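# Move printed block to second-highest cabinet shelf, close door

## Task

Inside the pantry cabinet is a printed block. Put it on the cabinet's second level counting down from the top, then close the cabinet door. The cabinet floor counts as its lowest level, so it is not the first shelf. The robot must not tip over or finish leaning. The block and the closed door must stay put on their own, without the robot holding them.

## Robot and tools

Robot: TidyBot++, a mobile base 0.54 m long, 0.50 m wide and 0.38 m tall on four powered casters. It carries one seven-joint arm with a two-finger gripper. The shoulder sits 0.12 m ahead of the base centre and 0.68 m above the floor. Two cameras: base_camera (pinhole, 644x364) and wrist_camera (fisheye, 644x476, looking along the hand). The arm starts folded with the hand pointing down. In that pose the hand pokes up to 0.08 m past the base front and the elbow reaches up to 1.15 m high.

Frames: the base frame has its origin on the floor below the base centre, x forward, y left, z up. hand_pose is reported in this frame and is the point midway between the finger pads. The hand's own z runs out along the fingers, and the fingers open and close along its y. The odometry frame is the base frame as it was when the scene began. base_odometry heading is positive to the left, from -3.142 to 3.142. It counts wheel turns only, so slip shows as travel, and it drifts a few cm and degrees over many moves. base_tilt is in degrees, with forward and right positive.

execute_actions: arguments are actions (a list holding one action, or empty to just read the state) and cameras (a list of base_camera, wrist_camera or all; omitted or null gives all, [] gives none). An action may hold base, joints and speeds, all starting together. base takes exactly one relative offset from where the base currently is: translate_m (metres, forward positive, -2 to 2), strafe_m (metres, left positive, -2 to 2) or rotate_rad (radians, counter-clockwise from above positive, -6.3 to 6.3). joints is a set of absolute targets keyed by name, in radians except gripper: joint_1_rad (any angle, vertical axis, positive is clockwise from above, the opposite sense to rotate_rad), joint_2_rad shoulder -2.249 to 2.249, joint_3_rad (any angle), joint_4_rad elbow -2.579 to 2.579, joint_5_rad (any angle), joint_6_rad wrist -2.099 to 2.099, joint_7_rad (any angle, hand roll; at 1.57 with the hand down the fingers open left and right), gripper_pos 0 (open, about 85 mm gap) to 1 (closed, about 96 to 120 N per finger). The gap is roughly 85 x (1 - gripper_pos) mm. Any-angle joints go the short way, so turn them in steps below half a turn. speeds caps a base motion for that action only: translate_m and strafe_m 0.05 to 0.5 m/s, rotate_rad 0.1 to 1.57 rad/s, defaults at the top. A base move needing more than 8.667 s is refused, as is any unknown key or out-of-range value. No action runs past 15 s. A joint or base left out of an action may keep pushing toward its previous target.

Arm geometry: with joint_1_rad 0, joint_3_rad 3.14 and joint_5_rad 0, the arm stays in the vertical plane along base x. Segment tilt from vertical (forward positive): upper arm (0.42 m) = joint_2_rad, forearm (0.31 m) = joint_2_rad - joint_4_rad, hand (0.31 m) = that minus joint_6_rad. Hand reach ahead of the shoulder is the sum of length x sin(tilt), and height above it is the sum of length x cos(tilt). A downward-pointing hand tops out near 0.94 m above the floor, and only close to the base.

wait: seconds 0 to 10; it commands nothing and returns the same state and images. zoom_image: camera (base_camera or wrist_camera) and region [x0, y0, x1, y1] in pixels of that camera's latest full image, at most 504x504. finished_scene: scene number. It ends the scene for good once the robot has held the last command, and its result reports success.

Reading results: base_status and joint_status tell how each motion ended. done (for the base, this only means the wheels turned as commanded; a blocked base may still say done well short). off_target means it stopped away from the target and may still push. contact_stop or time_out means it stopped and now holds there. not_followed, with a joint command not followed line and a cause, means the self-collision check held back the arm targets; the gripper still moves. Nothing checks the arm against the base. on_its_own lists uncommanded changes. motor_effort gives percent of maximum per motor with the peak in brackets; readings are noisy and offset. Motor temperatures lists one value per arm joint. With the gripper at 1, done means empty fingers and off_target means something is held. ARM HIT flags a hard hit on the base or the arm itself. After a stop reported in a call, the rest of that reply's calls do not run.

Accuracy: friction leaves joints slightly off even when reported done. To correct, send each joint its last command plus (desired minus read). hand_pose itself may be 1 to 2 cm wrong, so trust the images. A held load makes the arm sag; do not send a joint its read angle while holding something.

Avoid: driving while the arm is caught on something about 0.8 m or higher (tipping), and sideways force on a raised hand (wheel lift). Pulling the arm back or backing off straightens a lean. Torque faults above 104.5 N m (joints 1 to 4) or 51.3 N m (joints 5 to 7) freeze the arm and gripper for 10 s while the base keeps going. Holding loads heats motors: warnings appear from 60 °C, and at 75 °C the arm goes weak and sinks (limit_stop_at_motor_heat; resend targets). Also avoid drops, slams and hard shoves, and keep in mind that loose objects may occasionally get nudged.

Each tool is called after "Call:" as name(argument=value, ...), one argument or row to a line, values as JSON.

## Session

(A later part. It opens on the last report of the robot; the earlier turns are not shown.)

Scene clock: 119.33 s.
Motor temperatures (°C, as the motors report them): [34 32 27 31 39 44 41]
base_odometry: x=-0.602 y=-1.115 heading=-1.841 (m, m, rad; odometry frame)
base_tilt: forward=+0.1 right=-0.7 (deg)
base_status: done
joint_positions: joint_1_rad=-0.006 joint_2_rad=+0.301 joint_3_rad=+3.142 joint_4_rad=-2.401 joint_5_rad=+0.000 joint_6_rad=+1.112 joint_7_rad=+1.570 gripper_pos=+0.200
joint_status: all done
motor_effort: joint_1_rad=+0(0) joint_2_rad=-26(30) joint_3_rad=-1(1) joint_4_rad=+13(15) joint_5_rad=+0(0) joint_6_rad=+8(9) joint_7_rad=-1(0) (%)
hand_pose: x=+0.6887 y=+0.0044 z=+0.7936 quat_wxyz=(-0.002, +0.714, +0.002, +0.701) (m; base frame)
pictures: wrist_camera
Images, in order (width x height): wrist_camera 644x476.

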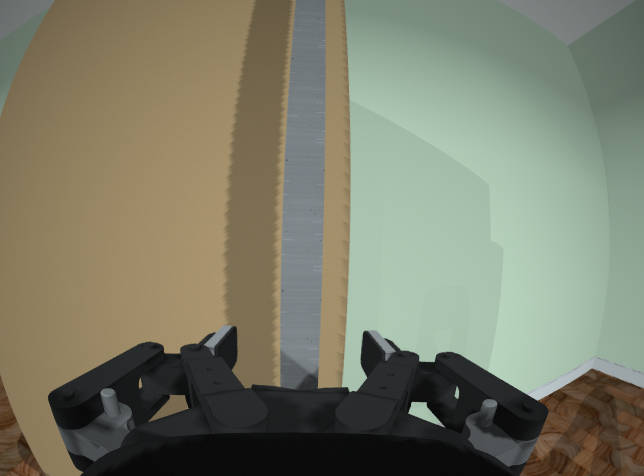

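Call:
execute_actions(
  actions=[
    {"base":{"translate_m":0.07},"speeds":{"translate_m":0.1}},
  ],
  cameras=[],
)

Call:
execute_actions(
  actions=[
    {"joints":{"gripper_pos":1}},
  ],
  cameras=[],
)

Call:
execute_actions(
  actions=[
    {"base":{"translate_m":-0.18},"speeds":{"translate_m":0.12}},
  ],
  cameras=[],
)

Call:
execute_actions(
  actions=[
    {"base":{"strafe_m":0.07},"speeds":{"strafe_m":0.1}},
  ],
  cameras=[],
)

Call:
execute_actions(
  actions=[
    {"base":{"translate_m":-0.11},"speeds":{"translate_m":0.12}},
  ],
  cameras=[],
)

Call:
execute_actions(
  actions=[
    {"base":{"strafe_m":0.06},"speeds":{"strafe_m":0.1}},
  ],
  cameras=[],
)

Call:
execute_actions(
  actions=[
    {"base":{"translate_m":-0.07},"speeds":{"translate_m":0.1}},
  ],
  cameras=[],
)

Call:
execute_actions(
  actions=[
    {"base":{"strafe_m":0.06},"speeds":{"strafe_m":0.1}},
  ],
  cameras=[],
)

Call:
execute_actions(
  actions=[
    {"base":{"translate_m":-0.06},"speeds":{"translate_m":0.1}},
  ],
  cameras=[],
)

Call:
execute_actions(
  actions=[
    {"base":{"strafe_m":0.06},"speeds":{"strafe_m":0.1}},
  ],
  cameras=[],
)

Call:
execute_actions(
  actions=[
    {"base":{"translate_m":-0.04},"speeds":{"translate_m":0.1}},
  ],
  cameras=["wrist_camera"],
)

Scene clock: 128.40 s.
Motor temperatures (°C, as the motors report them): [34 32 27 31 39 44 41]
base_odometry: x=-0.621 y=-1.182 heading=-1.842 (m, m, rad; odometry frame)
base_tilt: forward=+0.1 right=-0.7 (deg)
base_status: done
joint_positions: joint_1_rad=-0.006 joint_2_rad=+0.301 joint_3_rad=+3.142 joint_4_rad=-2.401 joint_5_rad=+0.000 joint_6_rad=+1.112 joint_7_rad=+1.570 gripper_pos=+0.200
joint_status: not commanded
motor_effort: joint_1_rad=+0(1) joint_2_rad=-26(29) joint_3_rad=+0(1) joint_4_rad=+14(15) joint_5_rad=-1(0) joint_6_rad=+8(8) joint_7_rad=-1(0) (%)
hand_pose: x=+0.6887 y=+0.0044 z=+0.7937 quat_wxyz=(-0.002, +0.714, +0.002, +0.701) (m; base frame)
pictures: none
No camera images: the call's "cameras" was empty. Leave "cameras" out to get every camera's image.

Scene clock: 129.40 s.
Motor temperatures (°C, as the motors report them): [34 32 27 31 39 44 41]
base_odometry: x=-0.621 y=-1.182 heading=-1.842 (m, m, rad; odometry frame)
base_tilt: forward=+0.1 right=-0.7 (deg)
base_status: not commanded
joint_positions: joint_1_rad=+0.000 joint_2_rad=+0.299 joint_3_rad=+3.144 joint_4_rad=-2.404 joint_5_rad=+0.014 joint_6_rad=+1.113 joint_7_rad=+1.570 gripper_pos=+0.735
joint_status: gripper_pos off_target (ended at +0.735, target +1.000)
motor_effort: joint_1_rad=-3(5) joint_2_rad=-24(26) joint_3_rad=-2(6) joint_4_rad=+16(18) joint_5_rad=-3(4) joint_6_rad=+7(9) joint_7_rad=-1(4) (%)
hand_pose: x=+0.6875 y=+0.0042 z=+0.7935 quat_wxyz=(-0.002, +0.714, +0.006, +0.700) (m; base frame)
pictures: none
No camera images: the call's "cameras" was empty. Leave "cameras" out to get every camera's image.

Scene clock: 131.50 s.
Motor temperatures (°C, as the motors report them): [34 32 27 31 39 44 41]
base_odometry: x=-0.573 y=-1.010 heading=-1.842 (m, m, rad; odometry frame)
base_tilt: forward=+0.2 right=-0.7 (deg)
base_status: done
joint_positions: joint_1_rad=-0.034 joint_2_rad=+0.376 joint_3_rad=+3.142 joint_4_rad=-2.299 joint_5_rad=-0.029 joint_6_rad=+1.114 joint_7_rad=+1.584 gripper_pos=+0.738
joint_status: not commanded
motor_effort: joint_1_rad=+4(8) joint_2_rad=-44(47) joint_3_rad=-2(4) joint_4_rad=-6(14) joint_5_rad=+13(14) joint_6_rad=+13(15) joint_7_rad=-8(8) (%)
hand_pose: x=+0.7259 y=+0.0138 z=+0.7952 quat_wxyz=(-0.003, +0.704, +0.003, +0.710) (m; base frame)
pictures: none
No camera images: the call's "cameras" was empty. Leave "cameras" out to get every camera's image.

Scene clock: 132.73 s.
Motor temperatures (°C, as the motors report them): [34 32 27 31 39 44 41]
base_odometry: x=-0.505 y=-1.028 heading=-1.842 (m, m, rad; odometry frame)
base_tilt: forward=+0.2 right=-0.7 (deg)
base_status: done
joint_positions: joint_1_rad=+0.036 joint_2_rad=+0.343 joint_3_rad=+3.183 joint_4_rad=-2.345 joint_5_rad=-0.045 joint_6_rad=+1.115 joint_7_rad=+1.586 gripper_pos=+0.739
joint_status: not commanded
motor_effort: joint_1_rad=-10(13) joint_2_rad=-35(45) joint_3_rad=-10(13) joint_4_rad=+5(9) joint_5_rad=+14(16) joint_6_rad=+8(14) joint_7_rad=-3(9) (%)
hand_pose: x=+0.7073 y=-0.0542 z=+0.7943 quat_wxyz=(+0.044, +0.707, -0.038, +0.705) (m; base frame)
pictures: none
No camera images: the call's "cameras" was empty. Leave "cameras" out to get every camera's image.

Scene clock: 134.27 s.
Motor temperatures (°C, as the motors report them): [34 32 27 31 39 44 41]
base_odometry: x=-0.476 y=-0.923 heading=-1.842 (m, m, rad; odometry frame)
base_tilt: forward=+0.2 right=-0.7 (deg)
base_status: done
joint_positions: joint_1_rad=-0.020 joint_2_rad=+0.375 joint_3_rad=+3.155 joint_4_rad=-2.301 joint_5_rad=-0.059 joint_6_rad=+1.115 joint_7_rad=+1.591 gripper_pos=+0.738
joint_status: not commanded
motor_effort: joint_1_rad=+1(9) joint_2_rad=-44(47) joint_3_rad=-4(10) joint_4_rad=-5(10) joint_5_rad=+9(19) joint_6_rad=+13(14) joint_7_rad=-9(9) (%)
hand_pose: x=+0.7254 y=-0.0100 z=+0.7953 quat_wxyz=(+0.016, +0.704, -0.017, +0.710) (m; base frame)
pictures: none
No camera images: the call's "cameras" was empty. Leave "cameras" out to get every camera's image.

Scene clock: 135.43 s.
Motor temperatures (°C, as the motors report them): [34 32 27 31 39 44 41]
base_odometry: x=-0.418 y=-0.939 heading=-1.842 (m, m, rad; odometry frame)
base_tilt: forward=+0.1 right=-0.7 (deg)
base_status: done
joint_positions: joint_1_rad=+0.035 joint_2_rad=+0.333 joint_3_rad=+3.180 joint_4_rad=-2.362 joint_5_rad=-0.059 joint_6_rad=+1.119 joint_7_rad=+1.591 gripper_pos=+0.738
joint_status: not commanded
motor_effort: joint_1_rad=-9(13) joint_2_rad=-33(45) joint_3_rad=-11(13) joint_4_rad=+6(8) joint_5_rad=+12(15) joint_6_rad=+7(13) joint_7_rad=-3(10) (%)
hand_pose: x=+0.7010 y=-0.0551 z=+0.7943 quat_wxyz=(+0.046, +0.708, -0.041, +0.704) (m; base frame)
pictures: none
No camera images: the call's "cameras" was empty. Leave "cameras" out to get every camera's image.

Scene clock: 136.70 s.
Motor temperatures (°C, as the motors report them): [34 32 27 31 39 44 41]
base_odometry: x=-0.399 y=-0.872 heading=-1.842 (m, m, rad; odometry frame)
base_tilt: forward=+0.2 right=-0.7 (deg)
base_status: done
joint_positions: joint_1_rad=-0.010 joint_2_rad=+0.369 joint_3_rad=+3.160 joint_4_rad=-2.312 joint_5_rad=-0.057 joint_6_rad=+1.119 joint_7_rad=+1.590 gripper_pos=+0.738
joint_status: not commanded
motor_effort: joint_1_rad=-1(8) joint_2_rad=-43(45) joint_3_rad=-5(9) joint_4_rad=-3(6) joint_5_rad=+9(17) joint_6_rad=+13(14) joint_7_rad=-8(7) (%)
hand_pose: x=+0.7215 y=-0.0179 z=+0.7952 quat_wxyz=(+0.021, +0.704, -0.020, +0.710) (m; base frame)
pictures: none
No camera images: the call's "cameras" was empty. Leave "cameras" out to get every camera's image.

Scene clock: 137.97 s.
Motor temperatures (°C, as the motors report them): [34 32 27 31 39 44 41]
base_odometry: x=-0.341 y=-0.888 heading=-1.842 (m, m, rad; odometry frame)
base_tilt: forward=+0.2 right=-0.7 (deg)
base_status: done
joint_positions: joint_1_rad=+0.037 joint_2_rad=+0.328 joint_3_rad=+3.180 joint_4_rad=-2.371 joint_5_rad=-0.057 joint_6_rad=+1.121 joint_7_rad=+1.590 gripper_pos=+0.738
joint_status: not commanded
motor_effort: joint_1_rad=-11(13) joint_2_rad=-31(44) joint_3_rad=-11(14) joint_4_rad=+7(11) joint_5_rad=+14(15) joint_6_rad=+6(13) joint_7_rad=-3(8) (%)
hand_pose: x=+0.6979 y=-0.0560 z=+0.7942 quat_wxyz=(+0.046, +0.708, -0.042, +0.703) (m; base frame)
pictures: none
No camera images: the call's "cameras" was empty. Leave "cameras" out to get every camera's image.

Scene clock: 139.13 s.
Motor temperatures (°C, as the motors report them): [34 32 27 31 39 44 41]
base_odometry: x=-0.325 y=-0.831 heading=-1.842 (m, m, rad; odometry frame)
base_tilt: forward=+0.2 right=-0.7 (deg)
base_status: done
joint_positions: joint_1_rad=-0.005 joint_2_rad=+0.361 joint_3_rad=+3.159 joint_4_rad=-2.325 joint_5_rad=-0.045 joint_6_rad=+1.122 joint_7_rad=+1.587 gripper_pos=+0.738
joint_status: not commanded
motor_effort: joint_1_rad=-2(11) joint_2_rad=-41(45) joint_3_rad=-4(12) joint_4_rad=-1(8) joint_5_rad=+9(17) joint_6_rad=+11(13) joint_7_rad=-3(9) (%)
hand_pose: x=+0.7169 y=-0.0178 z=+0.7949 quat_wxyz=(+0.020, +0.705, -0.018, +0.709) (m; base frame)
pictures: none
No camera images: the call's "cameras" was empty. Leave "cameras" out to get every camera's image.

Scene clock: 140.30 s.
Motor temperatures (°C, as the motors report them): [34 32 27 31 39 44 41]
base_odometry: x=-0.268 y=-0.847 heading=-1.842 (m, m, rad; odometry frame)
base_tilt: forward=+0.1 right=-0.7 (deg)
base_status: done
joint_positions: joint_1_rad=+0.036 joint_2_rad=+0.324 joint_3_rad=+3.179 joint_4_rad=-2.377 joint_5_rad=-0.045 joint_6_rad=+1.122 joint_7_rad=+1.583 gripper_pos=+0.738
joint_status: not commanded
motor_effort: joint_1_rad=-11(13) joint_2_rad=-30(41) joint_3_rad=-12(13) joint_4_rad=+8(11) joint_5_rad=+13(15) joint_6_rad=+7(11) joint_7_rad=-2(3) (%)
hand_pose: x=+0.6964 y=-0.0512 z=+0.7941 quat_wxyz=(+0.041, +0.709, -0.038, +0.703) (m; base frame)
pictures: none
No camera images: the call's "cameras" was empty. Leave "cameras" out to get every camera's image.

Scene clock: 141.27 s.
Motor temperatures (°C, as the motors report them): [34 32 27 31 39 44 41]
base_odometry: x=-0.257 y=-0.809 heading=-1.842 (m, m, rad; odometry frame)
base_tilt: forward=+0.2 right=-0.7 (deg)
base_status: done
joint_positions: joint_1_rad=+0.014 joint_2_rad=+0.371 joint_3_rad=+3.171 joint_4_rad=-2.312 joint_5_rad=-0.045 joint_6_rad=+1.122 joint_7_rad=+1.579 gripper_pos=+0.738
joint_status: not commanded
motor_effort: joint_1_rad=-5(11) joint_2_rad=-44(45) joint_3_rad=-7(11) joint_4_rad=-3(7) joint_5_rad=+14(16) joint_6_rad=+13(14) joint_7_rad=-3(4) (%)
hand_pose: x=+0.7212 y=-0.0351 z=+0.7952 quat_wxyz=(+0.029, +0.703, -0.029, +0.710) (m; base frame)
pictures: wrist_camera
Images, in order (width x height): wrist_camera 644x476.

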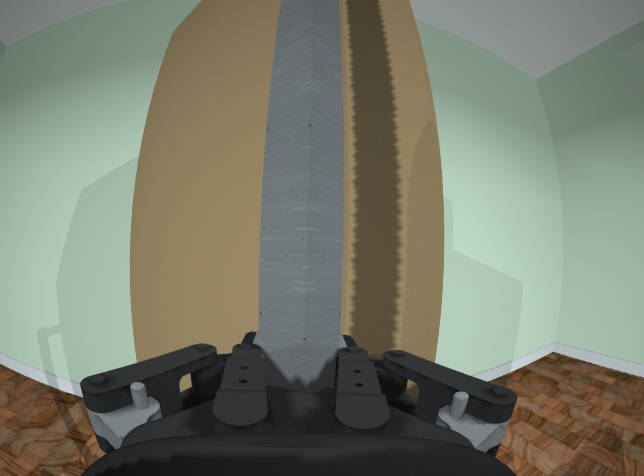

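Call:
execute_actions(
  actions=[
    {"base":{"strafe_m":0.09},"joints":{"joint_1_rad":0.12}},
  ],
  cameras=[],
)

Call:
execute_actions(
  actions=[
    {"base":{"strafe_m":0.09},"joints":{"joint_1_rad":0.25}},
  ],
  cameras=[],
)

Call:
execute_actions(
  actions=[
    {"base":{"strafe_m":0.11},"joints":{"joint_1_rad":0.38}},
  ],
  cameras=[],
)

Call:
execute_actions(
  actions=[
    {"base":{"strafe_m":0.12},"joints":{"joint_1_rad":0.48}},
  ],
  cameras=["wrist_camera"],
)

Scene clock: 148.60 s.
Motor temperatures (°C, as the motors report them): [34 33 27 31 39 44 41]
base_odometry: x=-0.170 y=-0.833 heading=-1.842 (m, m, rad; odometry frame)
base_tilt: forward=+0.2 right=-0.7 (deg)
base_status: done
joint_positions: joint_1_rad=+0.123 joint_2_rad=+0.336 joint_3_rad=+3.166 joint_4_rad=-2.360 joint_5_rad=-0.039 joint_6_rad=+1.122 joint_7_rad=+1.579 gripper_pos=+0.738
joint_status: all done
motor_effort: joint_1_rad=-3(11) joint_2_rad=-33(43) joint_3_rad=-6(11) joint_4_rad=+7(9) joint_5_rad=+5(17) joint_6_rad=+9(12) joint_7_rad=-3(4) (%)
hand_pose: x=+0.6972 y=-0.0936 z=+0.7944 quat_wxyz=(+0.064, +0.705, -0.064, +0.703) (m; base frame)
pictures: none
No camera images: the call's "cameras" was empty. Leave "cameras" out to get every camera's image.

Scene clock: 149.83 s.
Motor temperatures (°C, as the motors report them): [34 33 27 31 39 44 41]
base_odometry: x=-0.083 y=-0.857 heading=-1.842 (m, m, rad; odometry frame)
base_tilt: forward=+0.1 right=-0.7 (deg)
base_status: done
joint_positions: joint_1_rad=+0.244 joint_2_rad=+0.321 joint_3_rad=+3.155 joint_4_rad=-2.380 joint_5_rad=-0.017 joint_6_rad=+1.122 joint_7_rad=+1.576 gripper_pos=+0.738
joint_status: all done
motor_effort: joint_1_rad=-1(5) joint_2_rad=-28(32) joint_3_rad=-2(5) joint_4_rad=+9(12) joint_5_rad=+1(5) joint_6_rad=+6(9) joint_7_rad=-2(4) (%)
hand_pose: x=+0.6774 y=-0.1497 z=+0.7940 quat_wxyz=(+0.096, +0.704, -0.096, +0.697) (m; base frame)
pictures: none
No camera images: the call's "cameras" was empty. Leave "cameras" out to get every camera's image.

Scene clock: 151.17 s.
Motor temperatures (°C, as the motors report them): [34 33 27 31 39 44 41]
base_odometry: x=+0.023 y=-0.887 heading=-1.841 (m, m, rad; odometry frame)
base_tilt: forward=+0.1 right=-0.7 (deg)
base_status: done
joint_positions: joint_1_rad=+0.377 joint_2_rad=+0.316 joint_3_rad=+3.145 joint_4_rad=-2.387 joint_5_rad=+0.004 joint_6_rad=+1.122 joint_7_rad=+1.572 gripper_pos=+0.738
joint_status: all done
motor_effort: joint_1_rad=-2(3) joint_2_rad=-30(31) joint_3_rad=-2(4) joint_4_rad=+10(14) joint_5_rad=+3(5) joint_6_rad=+8(9) joint_7_rad=-1(2) (%)
hand_pose: x=+0.6544 y=-0.2111 z=+0.7941 quat_wxyz=(+0.133, +0.698, -0.132, +0.691) (m; base frame)
pictures: none
No camera images: the call's "cameras" was empty. Leave "cameras" out to get every camera's image.

Scene clock: 152.53 s.
Motor temperatures (°C, as the motors report them): [34 33 27 31 39 44 41]
base_odometry: x=+0.138 y=-0.919 heading=-1.841 (m, m, rad; odometry frame)
base_tilt: forward=+0.2 right=-0.7 (deg)
base_status: done
joint_positions: joint_1_rad=+0.484 joint_2_rad=+0.326 joint_3_rad=+3.142 joint_4_rad=-2.373 joint_5_rad=+0.000 joint_6_rad=+1.122 joint_7_rad=+1.572 gripper_pos=+0.738
joint_status: all done
motor_effort: joint_1_rad=-3(6) joint_2_rad=-35(36) joint_3_rad=-4(6) joint_4_rad=+5(10) joint_5_rad=+7(9) joint_6_rad=+10(11) joint_7_rad=-2(2) (%)
hand_pose: x=+0.6333 y=-0.2695 z=+0.7944 quat_wxyz=(+0.170, +0.689, -0.170, +0.684) (m; base frame)
pictures: wrist_camera
Images, in order (width x height): wrist_camera 644x476.

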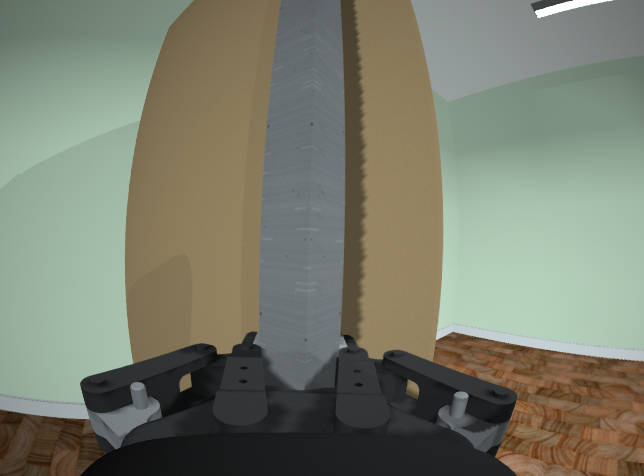

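Call:
execute_actions(
  actions=[
    {"base":{"strafe_m":0.1},"joints":{"joint_1_rad":0.58}},
  ],
  cameras=[],
)

Call:
execute_actions(
  actions=[
    {"base":{"translate_m":0.05},"joints":{"joint_1_rad":0.68}},
  ],
  cameras=[],
)

Call:
execute_actions(
  actions=[
    {"base":{"strafe_m":0.13},"speeds":{"strafe_m":0.15}},
  ],
  cameras=[],
)

Call:
execute_actions(
  actions=[
    {"base":{"translate_m":0.08},"joints":{"joint_1_rad":0.88}},
  ],
  cameras=[],
)

Call:
execute_actions(
  actions=[
    {"base":{"strafe_m":0.16},"speeds":{"strafe_m":0.15}},
  ],
  cameras=["wrist_camera"],
)

Scene clock: 158.97 s.
Motor temperatures (°C, as the motors report them): [34 33 27 31 39 44 41]
base_odometry: x=+0.235 y=-0.945 heading=-1.841 (m, m, rad; odometry frame)
base_tilt: forward=+0.2 right=-0.7 (deg)
base_status: done
joint_positions: joint_1_rad=+0.566 joint_2_rad=+0.356 joint_3_rad=+3.140 joint_4_rad=-2.333 joint_5_rad=-0.006 joint_6_rad=+1.122 joint_7_rad=+1.572 gripper_pos=+0.738
joint_status: all done
motor_effort: joint_1_rad=+0(5) joint_2_rad=-41(43) joint_3_rad=-3(6) joint_4_rad=-2(4) joint_5_rad=+8(11) joint_6_rad=+12(13) joint_7_rad=-4(4) (%)
hand_pose: x=+0.6219 y=-0.3187 z=+0.7950 quat_wxyz=(+0.198, +0.677, -0.199, +0.680) (m; base frame)
pictures: none
No camera images: the call's "cameras" was empty. Leave "cameras" out to get every camera's image.

Scene clock: 159.97 s.
Motor temperatures (°C, as the motors report them): [34 33 27 31 39 44 41]
base_odometry: x=+0.221 y=-0.993 heading=-1.841 (m, m, rad; odometry frame)
base_tilt: forward=+0.1 right=-0.7 (deg)
base_status: done
joint_positions: joint_1_rad=+0.654 joint_2_rad=+0.288 joint_3_rad=+3.132 joint_4_rad=-2.427 joint_5_rad=+0.035 joint_6_rad=+1.126 joint_7_rad=+1.566 gripper_pos=+0.738
joint_status: all done
motor_effort: joint_1_rad=+1(3) joint_2_rad=-23(42) joint_3_rad=+1(6) joint_4_rad=+19(20) joint_5_rad=-5(10) joint_6_rad=+6(13) joint_7_rad=+1(4) (%)
hand_pose: x=+0.5738 y=-0.3281 z=+0.7937 quat_wxyz=(+0.214, +0.681, -0.213, +0.668) (m; base frame)
pictures: none
No camera images: the call's "cameras" was empty. Leave "cameras" out to get every camera's image.

Scene clock: 161.53 s.
Motor temperatures (°C, as the motors report them): [34 33 27 31 39 44 41]
base_odometry: x=+0.347 y=-1.028 heading=-1.841 (m, m, rad; odometry frame)
base_tilt: forward=+0.2 right=-0.7 (deg)
base_status: done
joint_positions: joint_1_rad=+0.691 joint_2_rad=+0.338 joint_3_rad=+3.151 joint_4_rad=-2.360 joint_5_rad=-0.010 joint_6_rad=+1.127 joint_7_rad=+1.568 gripper_pos=+0.738
joint_status: not commanded
motor_effort: joint_1_rad=-4(6) joint_2_rad=-37(38) joint_3_rad=-6(7) joint_4_rad=+2(18) joint_5_rad=+9(11) joint_6_rad=+10(11) joint_7_rad=-6(6) (%)
hand_pose: x=+0.5666 y=-0.3781 z=+0.7946 quat_wxyz=(+0.244, +0.663, -0.247, +0.664) (m; base frame)
pictures: none
No camera images: the call's "cameras" was empty. Leave "cameras" out to get every camera's image.

Scene clock: 162.70 s.
Motor temperatures (°C, as the motors report them): [34 33 27 31 39 44 41]
base_odometry: x=+0.325 y=-1.104 heading=-1.841 (m, m, rad; odometry frame)
base_tilt: forward=+0.1 right=-0.7 (deg)
base_status: done
joint_positions: joint_1_rad=+0.856 joint_2_rad=+0.245 joint_3_rad=+3.130 joint_4_rad=-2.494 joint_5_rad=+0.076 joint_6_rad=+1.143 joint_7_rad=+1.557 gripper_pos=+0.738
joint_status: all done
motor_effort: joint_1_rad=+1(7) joint_2_rad=-13(38) joint_3_rad=+3(10) joint_4_rad=+32(32) joint_5_rad=-12(13) joint_6_rad=+3(12) joint_7_rad=+2(6) (%)
hand_pose: x=+0.4911 y=-0.3856 z=+0.7929 quat_wxyz=(+0.268, +0.665, -0.266, +0.644) (m; base frame)
pictures: none
No camera images: the call's "cameras" was empty. Leave "cameras" out to get every camera's image.

Scene clock: 164.47 s.
Motor temperatures (°C, as the motors report them): [34 33 27 31 39 44 41]
base_odometry: x=+0.479 y=-1.147 heading=-1.841 (m, m, rad; odometry frame)
base_tilt: forward=+0.2 right=-0.7 (deg)
base_status: done
joint_positions: joint_1_rad=+0.879 joint_2_rad=+0.352 joint_3_rad=+3.140 joint_4_rad=-2.353 joint_5_rad=+0.000 joint_6_rad=+1.144 joint_7_rad=+1.566 gripper_pos=+0.738
joint_status: not commanded
motor_effort: joint_1_rad=-1(3) joint_2_rad=-40(41) joint_3_rad=-5(7) joint_4_rad=+1(29) joint_5_rad=+7(13) joint_6_rad=+12(13) joint_7_rad=-6(6) (%)
hand_pose: x=+0.4971 y=-0.4520 z=+0.7950 quat_wxyz=(+0.300, +0.636, -0.300, +0.644) (m; base frame)
pictures: wrist_camera
Images, in order (width x height): wrist_camera 644x476.

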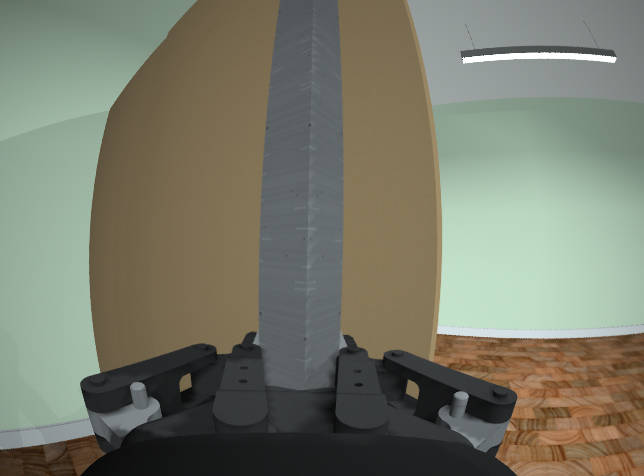

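Call:
execute_actions(
  actions=[
    {"joints":{"gripper_pos":0.3}},
  ],
  cameras=[],
)

Call:
execute_actions(
  actions=[
    {"joints":{"joint_2_rad":0.1,"joint_4_rad":-2.55,"joint_6_rad":1.08},"base":{"strafe_m":0.03}},
  ],
  cameras=["wrist_camera"],
)

Call:
execute_actions(
  actions=[
    {"joints":{"joint_1_rad":1.5,"gripper_pos":1},"base":{"strafe_m":-0.85}},
  ],
)

Call:
execute_actions(
  actions=[
    {"joints":{"joint_1_rad":0.3}},
  ],
)

Scene clock: 172.53 s.
Motor temperatures (°C, as the motors report them): [34 33 27 31 39 44 41]
base_odometry: x=+0.480 y=-1.147 heading=-1.841 (m, m, rad; odometry frame)
base_tilt: forward=+0.1 right=-0.7 (deg)
base_status: not commanded
joint_positions: joint_1_rad=+0.878 joint_2_rad=+0.297 joint_3_rad=+3.133 joint_4_rad=-2.405 joint_5_rad=+0.008 joint_6_rad=+1.144 joint_7_rad=+1.566 gripper_pos=+0.300
joint_status: all done
motor_effort: joint_1_rad=+0(4) joint_2_rad=-25(41) joint_3_rad=+0(4) joint_4_rad=+13(16) joint_5_rad=+0(7) joint_6_rad=+8(13) joint_7_rad=+0(5) (%)
hand_pose: x=+0.4882 y=-0.4317 z=+0.8037 quat_wxyz=(+0.296, +0.638, -0.295, +0.647) (m; base frame)
pictures: none
No camera images: the call's "cameras" was empty. Leave "cameras" out to get every camera's image.

Scene clock: 173.70 s.
Motor temperatures (°C, as the motors report them): [34 33 27 31 39 44 41]
base_odometry: x=+0.509 y=-1.155 heading=-1.841 (m, m, rad; odometry frame)
base_tilt: forward=+0.1 right=-0.7 (deg)
base_status: done
joint_positions: joint_1_rad=+0.878 joint_2_rad=+0.104 joint_3_rad=+3.133 joint_4_rad=-2.534 joint_5_rad=+0.008 joint_6_rad=+1.126 joint_7_rad=+1.566 gripper_pos=+0.300
joint_status: all done
motor_effort: joint_1_rad=+0(2) joint_2_rad=-19(27) joint_3_rad=-1(1) joint_4_rad=+14(13) joint_5_rad=-1(0) joint_6_rad=+8(9) joint_7_rad=+0(0) (%)
hand_pose: x=+0.4483 y=-0.3840 z=+0.8430 quat_wxyz=(+0.303, +0.623, -0.287, +0.661) (m; base frame)
pictures: wrist_camera
Images, in order (width x height): wrist_camera 644x476.

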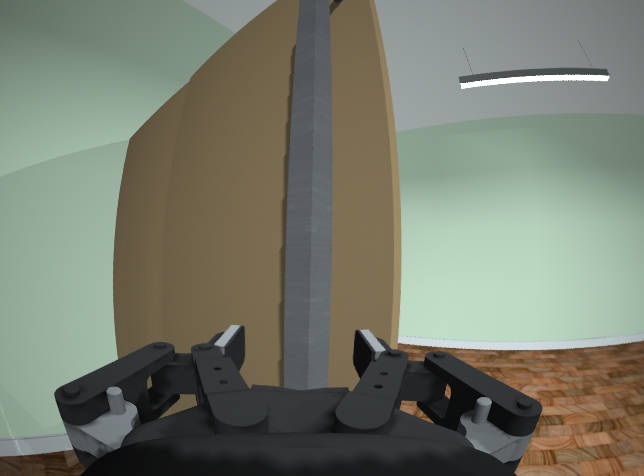

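Scene clock: 176.93 s.
Motor temperatures (°C, as the motors report them): [34 33 27 31 39 44 41]
base_odometry: x=-0.310 y=-0.928 heading=-1.841 (m, m, rad; odometry frame)
base_tilt: forward=+0.1 right=-0.6 (deg)
base_status: done
joint_positions: joint_1_rad=+1.486 joint_2_rad=+0.101 joint_3_rad=+3.133 joint_4_rad=-2.540 joint_5_rad=+0.008 joint_6_rad=+1.124 joint_7_rad=+1.566 gripper_pos=+0.999
joint_status: all done
motor_effort: joint_1_rad=+0(2) joint_2_rad=-19(21) joint_3_rad=-1(1) joint_4_rad=+15(15) joint_5_rad=-1(1) joint_6_rad=+8(8) joint_7_rad=+0(0) (%)
hand_pose: x=+0.1696 y=-0.5013 z=+0.8413 quat_wxyz=(+0.486, +0.510, -0.462, +0.539) (m; base frame)
pictures: base_camera, wrist_camera
Images, in order (width x height): base_camera 644x364, wrist_camera 644x476.

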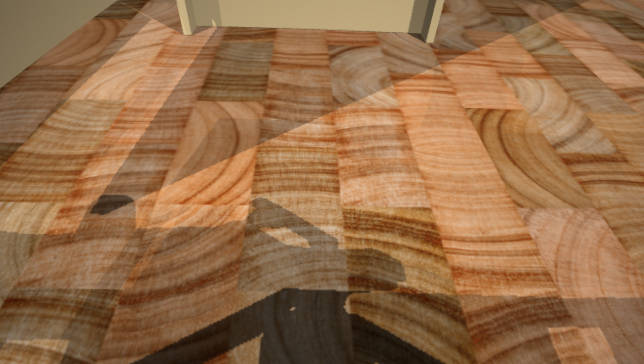

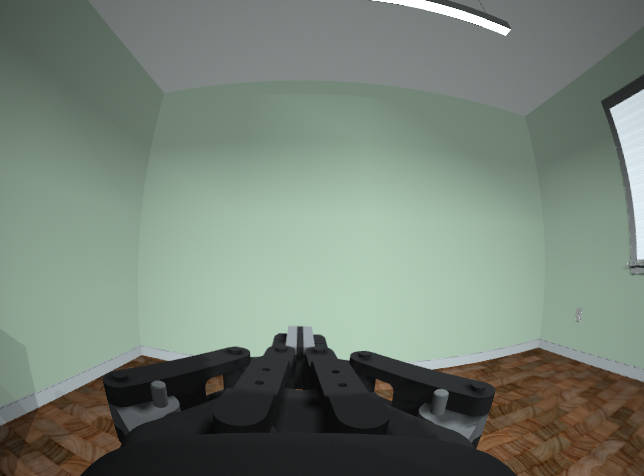

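Scene clock: 179.40 s.
Motor temperatures (°C, as the motors report them): [34 33 27 31 39 44 41]
base_odometry: x=-0.310 y=-0.928 heading=-1.841 (m, m, rad; odometry frame)
base_tilt: forward=+0.1 right=-0.7 (deg)
base_status: not commanded
joint_positions: joint_1_rad=+0.315 joint_2_rad=+0.101 joint_3_rad=+3.133 joint_4_rad=-2.540 joint_5_rad=+0.008 joint_6_rad=+1.124 joint_7_rad=+1.566 gripper_pos=+0.999
joint_status: all done
motor_effort: joint_1_rad=+0(0) joint_2_rad=-19(19) joint_3_rad=-1(1) joint_4_rad=+14(14) joint_5_rad=+0(1) joint_6_rad=+8(8) joint_7_rad=+0(0) (%)
hand_pose: x=+0.6005 y=-0.1484 z=+0.8413 quat_wxyz=(+0.107, +0.680, -0.103, +0.718) (m; base frame)
pictures: base_camera, wrist_camera
Images, in order (width x height): base_camera 644x364, wrist_camera 644x476.

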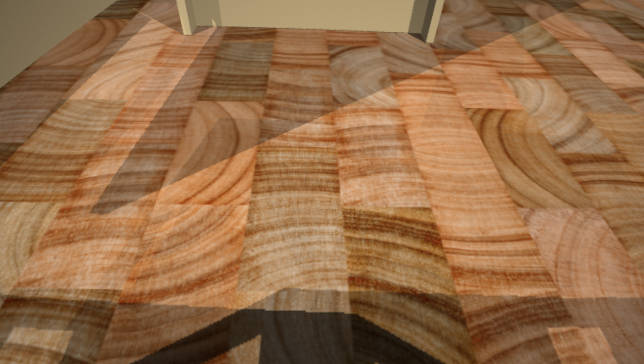

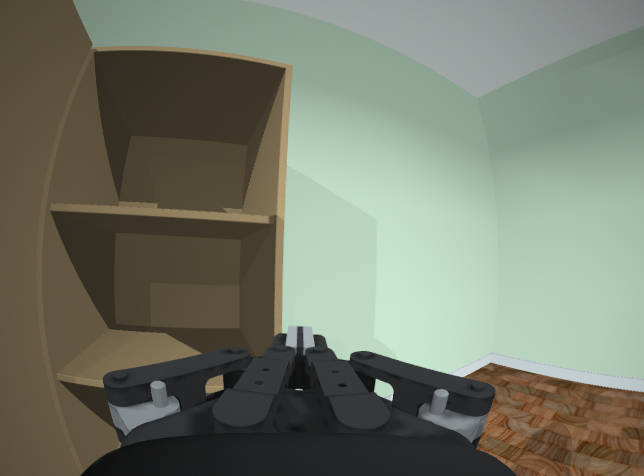

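Door stays open. Look lower.

Call:
execute_actions(
  actions=[
    {"joints":{"joint_1_rad":-0.015,"joint_6_rad":0.5,"gripper_pos":0}},
  ],
  cameras=["wrist_camera"],
)

Scene clock: 182.93 s.
Motor temperatures (°C, as the motors report them): [34 33 27 31 39 44 41]
base_odometry: x=-0.310 y=-0.928 heading=-1.841 (m, m, rad; odometry frame)
base_tilt: forward=+0.1 right=-0.7 (deg)
base_status: not commanded
joint_positions: joint_1_rad=+0.000 joint_2_rad=+0.101 joint_3_rad=+3.133 joint_4_rad=-2.540 joint_5_rad=+0.008 joint_6_rad=+0.540 joint_7_rad=+1.566 gripper_pos=+0.000
joint_status: all done
motor_effort: joint_1_rad=+0(1) joint_2_rad=-18(19) joint_3_rad=+0(0) joint_4_rad=+14(14) joint_5_rad=-1(0) joint_6_rad=+7(9) joint_7_rad=+0(1) (%)
hand_pose: x=+0.5805 y=+0.0068 z=+0.6671 quat_wxyz=(-0.004, +0.868, +0.006, +0.497) (m; base frame)
pictures: wrist_camera
Images, in order (width x height): wrist_camera 644x476.

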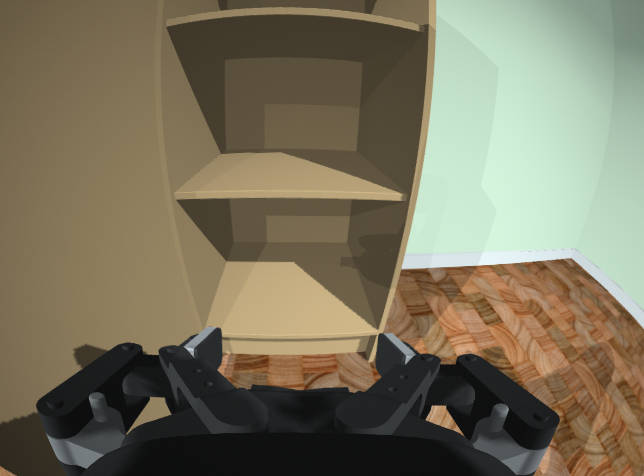

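Call:
execute_actions(
  actions=[
    {"joints":{"joint_2_rad":-0.1,"joint_4_rad":-1.2,"joint_6_rad":-0.75},"base":{"translate_m":0.25}},
  ],
  cameras=["wrist_camera"],
)

Scene clock: 190.23 s.
Motor temperatures (°C, as the motors report them): [34 33 27 31 39 44 41]
base_odometry: x=-0.377 y=-1.169 heading=-1.841 (m, m, rad; odometry frame)
base_tilt: forward=+0.1 right=-0.7 (deg)
base_status: done
joint_positions: joint_1_rad=+0.000 joint_2_rad=-0.091 joint_3_rad=+3.133 joint_4_rad=-1.213 joint_5_rad=+0.008 joint_6_rad=-0.705 joint_7_rad=+1.566 gripper_pos=+0.000
joint_status: all done
motor_effort: joint_1_rad=+0(0) joint_2_rad=-19(28) joint_3_rad=+0(0) joint_4_rad=+22(22) joint_5_rad=+0(1) joint_6_rad=+8(8) joint_7_rad=+0(0) (%)
hand_pose: x=+0.6650 y=+0.0049 z=+1.1587 quat_wxyz=(+0.000, +0.791, +0.003, +0.611) (m; base frame)
pictures: wrist_camera
Images, in order (width x height): wrist_camera 644x476.

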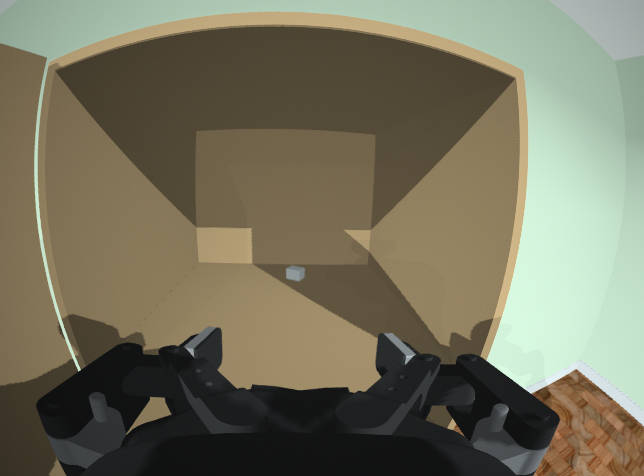

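Call:
execute_actions(
  actions=[
    {"joints":{"joint_2_rad":0.4,"joint_4_rad":-0.78,"joint_6_rad":-0.9},"base":{"translate_m":0.26},"speeds":{"translate_m":0.2}},
  ],
)

Scene clock: 198.57 s.
Motor temperatures (°C, as the motors report them): [34 33 27 31 39 44 41]
base_odometry: x=-0.447 y=-1.420 heading=-1.842 (m, m, rad; odometry frame)
base_tilt: forward=+0.2 right=-0.7 (deg)
base_status: done
joint_positions: joint_1_rad=+0.000 joint_2_rad=+0.411 joint_3_rad=+3.133 joint_4_rad=-0.797 joint_5_rad=+0.008 joint_6_rad=-0.856 joint_7_rad=+1.566 gripper_pos=+0.000
joint_status: all done
motor_effort: joint_1_rad=-1(1) joint_2_rad=-39(45) joint_3_rad=+0(1) joint_4_rad=+23(23) joint_5_rad=+0(0) joint_6_rad=+7(9) joint_7_rad=+0(0) (%)
hand_pose: x=+0.8550 y=+0.0043 z=+1.0318 quat_wxyz=(-0.001, +0.858, +0.001, +0.513) (m; base frame)
pictures: base_camera, wrist_camera
Images, in order (width x height): base_camera 644x364, wrist_camera 644x476.

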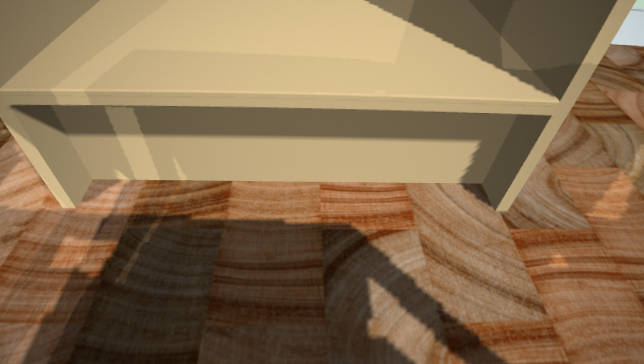

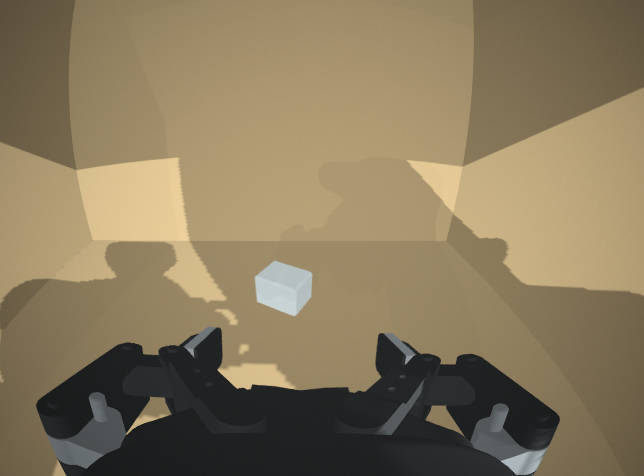

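Call:
execute_actions(
  actions=[
    {"joints":{"joint_1_rad":-0.035,"joint_4_rad":-0.87,"joint_6_rad":-0.78},"base":{"translate_m":0.07},"speeds":{"translate_m":0.1}},
  ],
  cameras=["wrist_camera"],
)

Scene clock: 205.00 s.
Motor temperatures (°C, as the motors report them): [34 33 27 31 39 44 41]
base_odometry: x=-0.466 y=-1.487 heading=-1.842 (m, m, rad; odometry frame)
base_tilt: forward=+0.1 right=-0.7 (deg)
base_status: done
joint_positions: joint_1_rad=-0.019 joint_2_rad=+0.403 joint_3_rad=+3.133 joint_4_rad=-0.861 joint_5_rad=+0.008 joint_6_rad=-0.824 joint_7_rad=+1.566 gripper_pos=+0.000
joint_status: all done
motor_effort: joint_1_rad=+0(1) joint_2_rad=-39(43) joint_3_rad=+0(1) joint_4_rad=+22(24) joint_5_rad=-1(1) joint_6_rad=+7(8) joint_7_rad=+0(0) (%)
hand_pose: x=+0.8540 y=+0.0182 z=+1.0096 quat_wxyz=(-0.005, +0.864, +0.010, +0.503) (m; base frame)
pictures: wrist_camera
Images, in order (width x height): wrist_camera 644x476.

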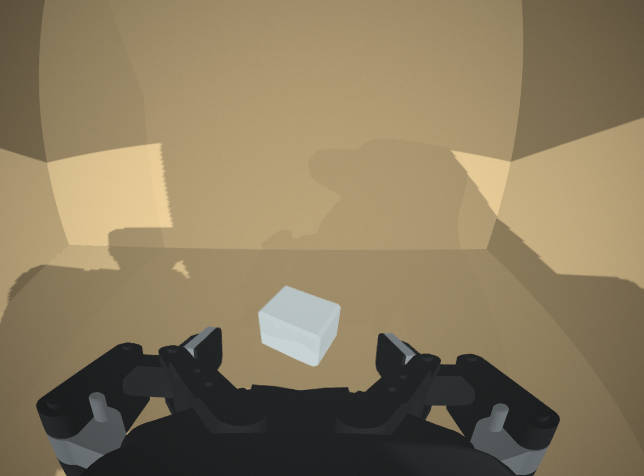

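Call:
execute_actions(
  actions=[
    {"joints":{"joint_4_rad":-0.92},"base":{"translate_m":0.045},"speeds":{"translate_m":0.1}},
  ],
  cameras=["wrist_camera"],
)

Scene clock: 208.50 s.
Motor temperatures (°C, as the motors report them): [34 33 27 31 39 44 41]
base_odometry: x=-0.478 y=-1.531 heading=-1.842 (m, m, rad; odometry frame)
base_tilt: forward=+0.1 right=-0.7 (deg)
base_status: done
joint_positions: joint_1_rad=-0.019 joint_2_rad=+0.394 joint_3_rad=+3.133 joint_4_rad=-0.896 joint_5_rad=+0.009 joint_6_rad=-0.815 joint_7_rad=+1.566 gripper_pos=+0.000
joint_status: all done
motor_effort: joint_1_rad=+1(1) joint_2_rad=-36(39) joint_3_rad=-1(1) joint_4_rad=+20(23) joint_5_rad=-1(2) joint_6_rad=+6(8) joint_7_rad=+0(1) (%)
hand_pose: x=+0.8502 y=+0.0181 z=+0.9992 quat_wxyz=(-0.005, +0.869, +0.010, +0.496) (m; base frame)
pictures: wrist_camera
Images, in order (width x height): wrist_camera 644x476.

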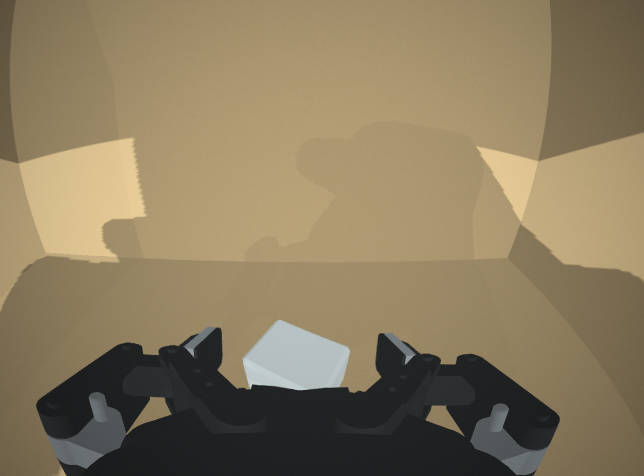

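Fingers are lightly touching the shelf; close.

Call:
execute_actions(
  actions=[
    {"joints":{"joint_4_rad":-0.88,"gripper_pos":1}},
  ],
  cameras=[],
)

Call:
execute_actions(
  actions=[
    {"joints":{"joint_4_rad":-0.8}},
  ],
  cameras=["wrist_camera"],
)

Scene clock: 212.20 s.
Motor temperatures (°C, as the motors report them): [34 33 27 31 39 44 41]
base_odometry: x=-0.478 y=-1.531 heading=-1.842 (m, m, rad; odometry frame)
base_tilt: forward=+0.1 right=-0.7 (deg)
base_status: not commanded
joint_positions: joint_1_rad=-0.019 joint_2_rad=+0.394 joint_3_rad=+3.133 joint_4_rad=-0.886 joint_5_rad=+0.009 joint_6_rad=-0.814 joint_7_rad=+1.566 gripper_pos=+0.519
joint_status: gripper_pos off_target (ended at +0.519, target +1.000); the others done
motor_effort: joint_1_rad=+0(2) joint_2_rad=-37(39) joint_3_rad=-1(1) joint_4_rad=+21(23) joint_5_rad=-1(1) joint_6_rad=+7(7) joint_7_rad=+0(1) (%)
hand_pose: x=+0.8511 y=+0.0185 z=+1.0048 quat_wxyz=(-0.005, +0.866, +0.010, +0.500) (m; base frame)
pictures: none
No camera images: the call's "cameras" was empty. Leave "cameras" out to get every camera's image.

Scene clock: 213.07 s.
Motor temperatures (°C, as the motors report them): [34 33 27 31 39 44 41]
base_odometry: x=-0.478 y=-1.531 heading=-1.842 (m, m, rad; odometry frame)
base_tilt: forward=+0.2 right=-0.7 (deg)
base_status: not commanded
joint_positions: joint_1_rad=-0.019 joint_2_rad=+0.397 joint_3_rad=+3.133 joint_4_rad=-0.811 joint_5_rad=+0.009 joint_6_rad=-0.814 joint_7_rad=+1.566 gripper_pos=+0.519
joint_status: all done
motor_effort: joint_1_rad=+0(0) joint_2_rad=-38(41) joint_3_rad=+0(1) joint_4_rad=+22(24) joint_5_rad=+0(0) joint_6_rad=+7(7) joint_7_rad=+0(0) (%)
hand_pose: x=+0.8554 y=+0.0184 z=+1.0456 quat_wxyz=(-0.006, +0.847, +0.010, +0.531) (m; base frame)
pictures: wrist_camera
Images, in order (width x height): wrist_camera 644x476.

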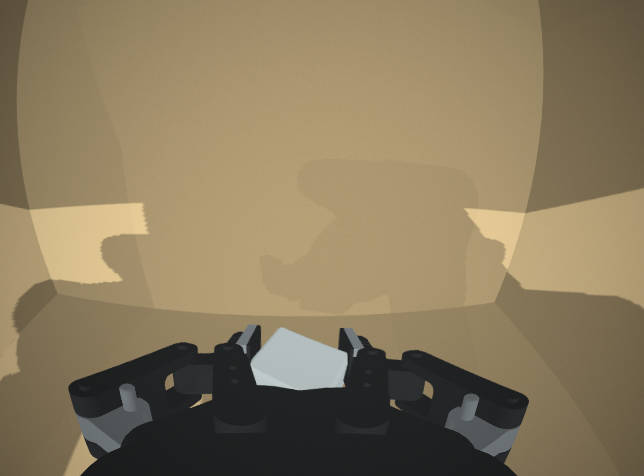

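Call:
execute_actions(
  actions=[
    {"base":{"translate_m":-0.5},"speeds":{"translate_m":0.3}},
  ],
  cameras=[],
)

Call:
execute_actions(
  actions=[
    {"joints":{"joint_4_rad":-2.3,"joint_6_rad":0.66}},
  ],
  cameras=[],
)

Call:
execute_actions(
  actions=[
    {"base":{"translate_m":0.2},"speeds":{"translate_m":0.3}},
  ],
  cameras=["wrist_camera"],
)

Scene clock: 226.57 s.
Motor temperatures (°C, as the motors report them): [34 33 27 31 39 44 41]
base_odometry: x=-0.344 y=-1.049 heading=-1.842 (m, m, rad; odometry frame)
base_tilt: forward=+0.1 right=-0.7 (deg)
base_status: done
joint_positions: joint_1_rad=-0.021 joint_2_rad=+0.399 joint_3_rad=+3.133 joint_4_rad=-0.811 joint_5_rad=+0.009 joint_6_rad=-0.814 joint_7_rad=+1.566 gripper_pos=+0.519
joint_status: not commanded
motor_effort: joint_1_rad=+0(3) joint_2_rad=-38(42) joint_3_rad=+0(2) joint_4_rad=+22(23) joint_5_rad=-1(0) joint_6_rad=+8(8) joint_7_rad=+0(0) (%)
hand_pose: x=+0.8562 y=+0.0196 z=+1.0442 quat_wxyz=(-0.006, +0.848, +0.010, +0.530) (m; base frame)
pictures: none
No camera images: the call's "cameras" was empty. Leave "cameras" out to get every camera's image.

Scene clock: 229.30 s.
Motor temperatures (°C, as the motors report them): [34 33 27 31 39 44 41]
base_odometry: x=-0.344 y=-1.049 heading=-1.842 (m, m, rad; odometry frame)
base_tilt: forward=+0.1 right=-0.7 (deg)
base_status: not commanded
joint_positions: joint_1_rad=-0.021 joint_2_rad=+0.401 joint_3_rad=+3.133 joint_4_rad=-2.286 joint_5_rad=+0.009 joint_6_rad=+0.614 joint_7_rad=+1.566 gripper_pos=+0.519
joint_status: all done
motor_effort: joint_1_rad=+0(0) joint_2_rad=-30(39) joint_3_rad=-1(0) joint_4_rad=+13(23) joint_5_rad=+0(1) joint_6_rad=+7(7) joint_7_rad=-1(0) (%)
hand_pose: x=+0.6936 y=+0.0197 z=+0.6369 quat_wxyz=(-0.010, +0.861, +0.014, +0.509) (m; base frame)
pictures: none
No camera images: the call's "cameras" was empty. Leave "cameras" out to get every camera's image.

Scene clock: 230.97 s.
Motor temperatures (°C, as the motors report them): [34 33 27 31 39 44 41]
base_odometry: x=-0.398 y=-1.242 heading=-1.842 (m, m, rad; odometry frame)
base_tilt: forward=+0.2 right=-0.7 (deg)
base_status: done
joint_positions: joint_1_rad=-0.021 joint_2_rad=+0.401 joint_3_rad=+3.133 joint_4_rad=-2.290 joint_5_rad=+0.009 joint_6_rad=+0.616 joint_7_rad=+1.566 gripper_pos=+0.519
joint_status: not commanded
motor_effort: joint_1_rad=+1(1) joint_2_rad=-29(32) joint_3_rad=+0(1) joint_4_rad=+13(14) joint_5_rad=-1(1) joint_6_rad=+7(7) joint_7_rad=+0(0) (%)
hand_pose: x=+0.6921 y=+0.0198 z=+0.6358 quat_wxyz=(-0.010, +0.861, +0.014, +0.508) (m; base frame)
pictures: wrist_camera
Images, in order (width x height): wrist_camera 644x476.

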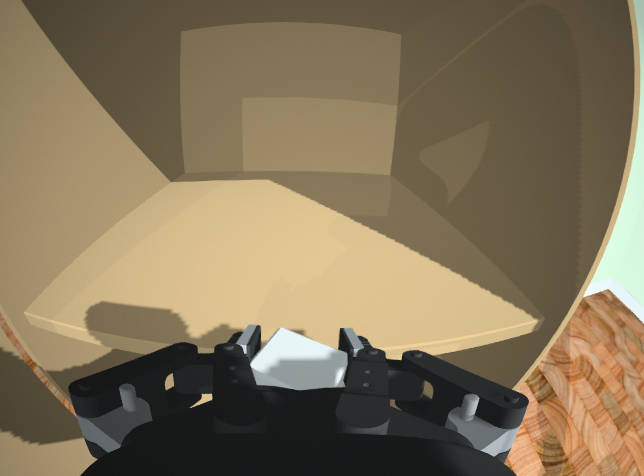

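Call:
execute_actions(
  actions=[
    {"base":{"translate_m":0.25},"speeds":{"translate_m":0.3}},
  ],
  cameras=[],
)

Call:
execute_actions(
  actions=[
    {"joints":{"joint_2_rad":0.55,"joint_6_rad":0.79}},
  ],
  cameras=["wrist_camera"],
)

Scene clock: 236.27 s.
Motor temperatures (°C, as the motors report them): [34 33 27 31 39 44 41]
base_odometry: x=-0.465 y=-1.482 heading=-1.842 (m, m, rad; odometry frame)
base_tilt: forward=+0.2 right=-0.7 (deg)
base_status: done
joint_positions: joint_1_rad=-0.021 joint_2_rad=+0.401 joint_3_rad=+3.133 joint_4_rad=-2.292 joint_5_rad=+0.009 joint_6_rad=+0.616 joint_7_rad=+1.566 gripper_pos=+0.519
joint_status: not commanded
motor_effort: joint_1_rad=+0(0) joint_2_rad=-30(32) joint_3_rad=+0(2) joint_4_rad=+13(14) joint_5_rad=+0(0) joint_6_rad=+7(8) joint_7_rad=+0(0) (%)
hand_pose: x=+0.6914 y=+0.0198 z=+0.6352 quat_wxyz=(-0.010, +0.861, +0.014, +0.508) (m; base frame)
pictures: none
No camera images: the call's "cameras" was empty. Leave "cameras" out to get every camera's image.

Scene clock: 237.33 s.
Motor temperatures (°C, as the motors report them): [34 33 27 31 39 44 41]
base_odometry: x=-0.465 y=-1.482 heading=-1.842 (m, m, rad; odometry frame)
base_tilt: forward=+0.2 right=-0.7 (deg)
base_status: not commanded
joint_positions: joint_1_rad=-0.021 joint_2_rad=+0.505 joint_3_rad=+3.133 joint_4_rad=-2.290 joint_5_rad=+0.009 joint_6_rad=+0.770 joint_7_rad=+1.566 gripper_pos=+0.519
joint_status: joint_2_rad off_target (ended at +0.505, target +0.550); the others done
motor_effort: joint_1_rad=+0(0) joint_2_rad=-25(29) joint_3_rad=-1(1) joint_4_rad=+8(13) joint_5_rad=-1(1) joint_6_rad=+4(7) joint_7_rad=+0(0) (%)
hand_pose: x=+0.7087 y=+0.0205 z=+0.6179 quat_wxyz=(-0.012, +0.848, +0.013, +0.530) (m; base frame)
pictures: wrist_camera
Images, in order (width x height): wrist_camera 644x476.

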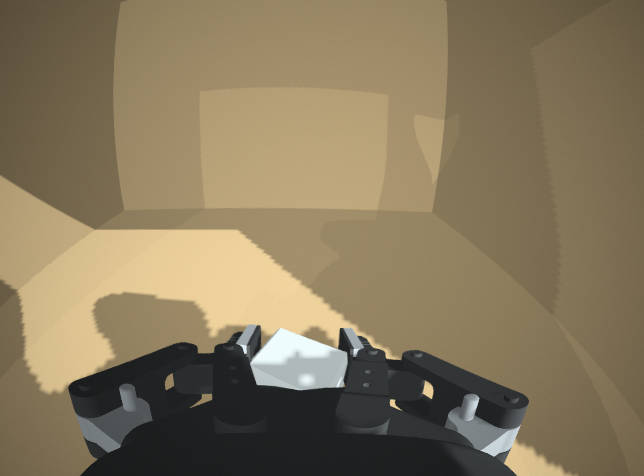

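Call:
execute_actions(
  actions=[
    {"joints":{"joint_2_rad":0.5,"gripper_pos":0}},
  ],
  cameras=[],
)

Call:
execute_actions(
  actions=[
    {"joints":{"joint_2_rad":0.45},"base":{"translate_m":-0.85}},
  ],
  cameras=["wrist_camera"],
)

Call:
execute_actions(
  actions=[
    {"joints":{"joint_2_rad":0.3,"joint_4_rad":-2.4,"joint_6_rad":1.15,"gripper_pos":1},"base":{"strafe_m":0.5}},
  ],
  cameras=["wrist_camera"],
)

Scene clock: 245.70 s.
Motor temperatures (°C, as the motors report them): [34 33 27 31 39 44 41]
base_odometry: x=-0.465 y=-1.482 heading=-1.842 (m, m, rad; odometry frame)
base_tilt: forward=+0.1 right=-0.7 (deg)
base_status: not commanded
joint_positions: joint_1_rad=-0.021 joint_2_rad=+0.503 joint_3_rad=+3.133 joint_4_rad=-2.291 joint_5_rad=+0.009 joint_6_rad=+0.770 joint_7_rad=+1.566 gripper_pos=+0.000
joint_status: all done
motor_effort: joint_1_rad=+0(1) joint_2_rad=-31(32) joint_3_rad=-1(1) joint_4_rad=+11(11) joint_5_rad=+0(0) joint_6_rad=+7(7) joint_7_rad=+0(0) (%)
hand_pose: x=+0.7082 y=+0.0205 z=+0.6186 quat_wxyz=(-0.012, +0.848, +0.013, +0.530) (m; base frame)
pictures: none
No camera images: the call's "cameras" was empty. Leave "cameras" out to get every camera's image.

Scene clock: 248.90 s.
Motor temperatures (°C, as the motors report them): [34 33 27 31 39 44 41]
base_odometry: x=-0.236 y=-0.664 heading=-1.843 (m, m, rad; odometry frame)
base_tilt: forward=+0.1 right=-0.7 (deg)
base_status: done
joint_positions: joint_1_rad=-0.022 joint_2_rad=+0.459 joint_3_rad=+3.133 joint_4_rad=-2.294 joint_5_rad=+0.009 joint_6_rad=+0.770 joint_7_rad=+1.566 gripper_pos=+0.000
joint_status: all done
motor_effort: joint_1_rad=+1(1) joint_2_rad=-30(33) joint_3_rad=-1(1) joint_4_rad=+11(14) joint_5_rad=+0(1) joint_6_rad=+7(7) joint_7_rad=+0(1) (%)
hand_pose: x=+0.7093 y=+0.0210 z=+0.6435 quat_wxyz=(-0.012, +0.837, +0.014, +0.547) (m; base frame)
pictures: wrist_camera
Images, in order (width x height): wrist_camera 644x476.

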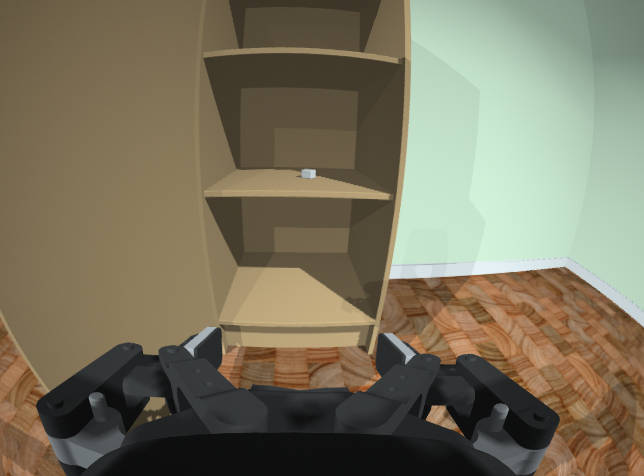

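Scene clock: 251.27 s.
Motor temperatures (°C, as the motors report them): [34 33 27 31 39 44 41]
base_odometry: x=+0.245 y=-0.798 heading=-1.843 (m, m, rad; odometry frame)
base_tilt: forward=+0.1 right=-0.7 (deg)
base_status: done
joint_positions: joint_1_rad=-0.037 joint_2_rad=+0.296 joint_3_rad=+3.132 joint_4_rad=-2.383 joint_5_rad=+0.002 joint_6_rad=+1.117 joint_7_rad=+1.566 gripper_pos=+0.999
joint_status: all done
motor_effort: joint_1_rad=+0(13) joint_2_rad=-26(32) joint_3_rad=+0(13) joint_4_rad=+13(13) joint_5_rad=-1(14) joint_6_rad=+8(9) joint_7_rad=+0(0) (%)
hand_pose: x=+0.6925 y=+0.0283 z=+0.8053 quat_wxyz=(-0.019, +0.704, +0.015, +0.710) (m; base frame)
pictures: wrist_camera
Images, in order (width x height): wrist_camera 644x476.

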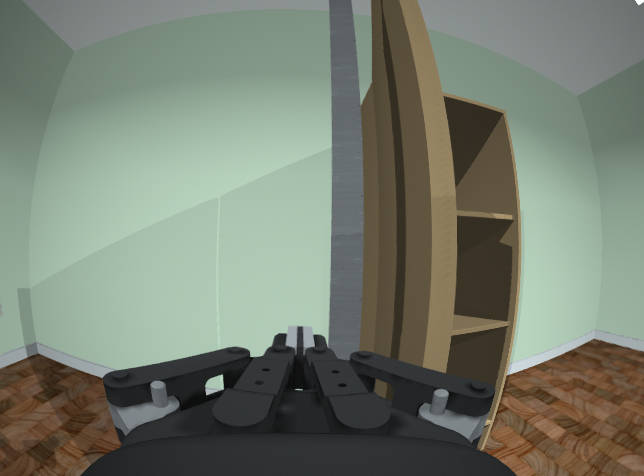

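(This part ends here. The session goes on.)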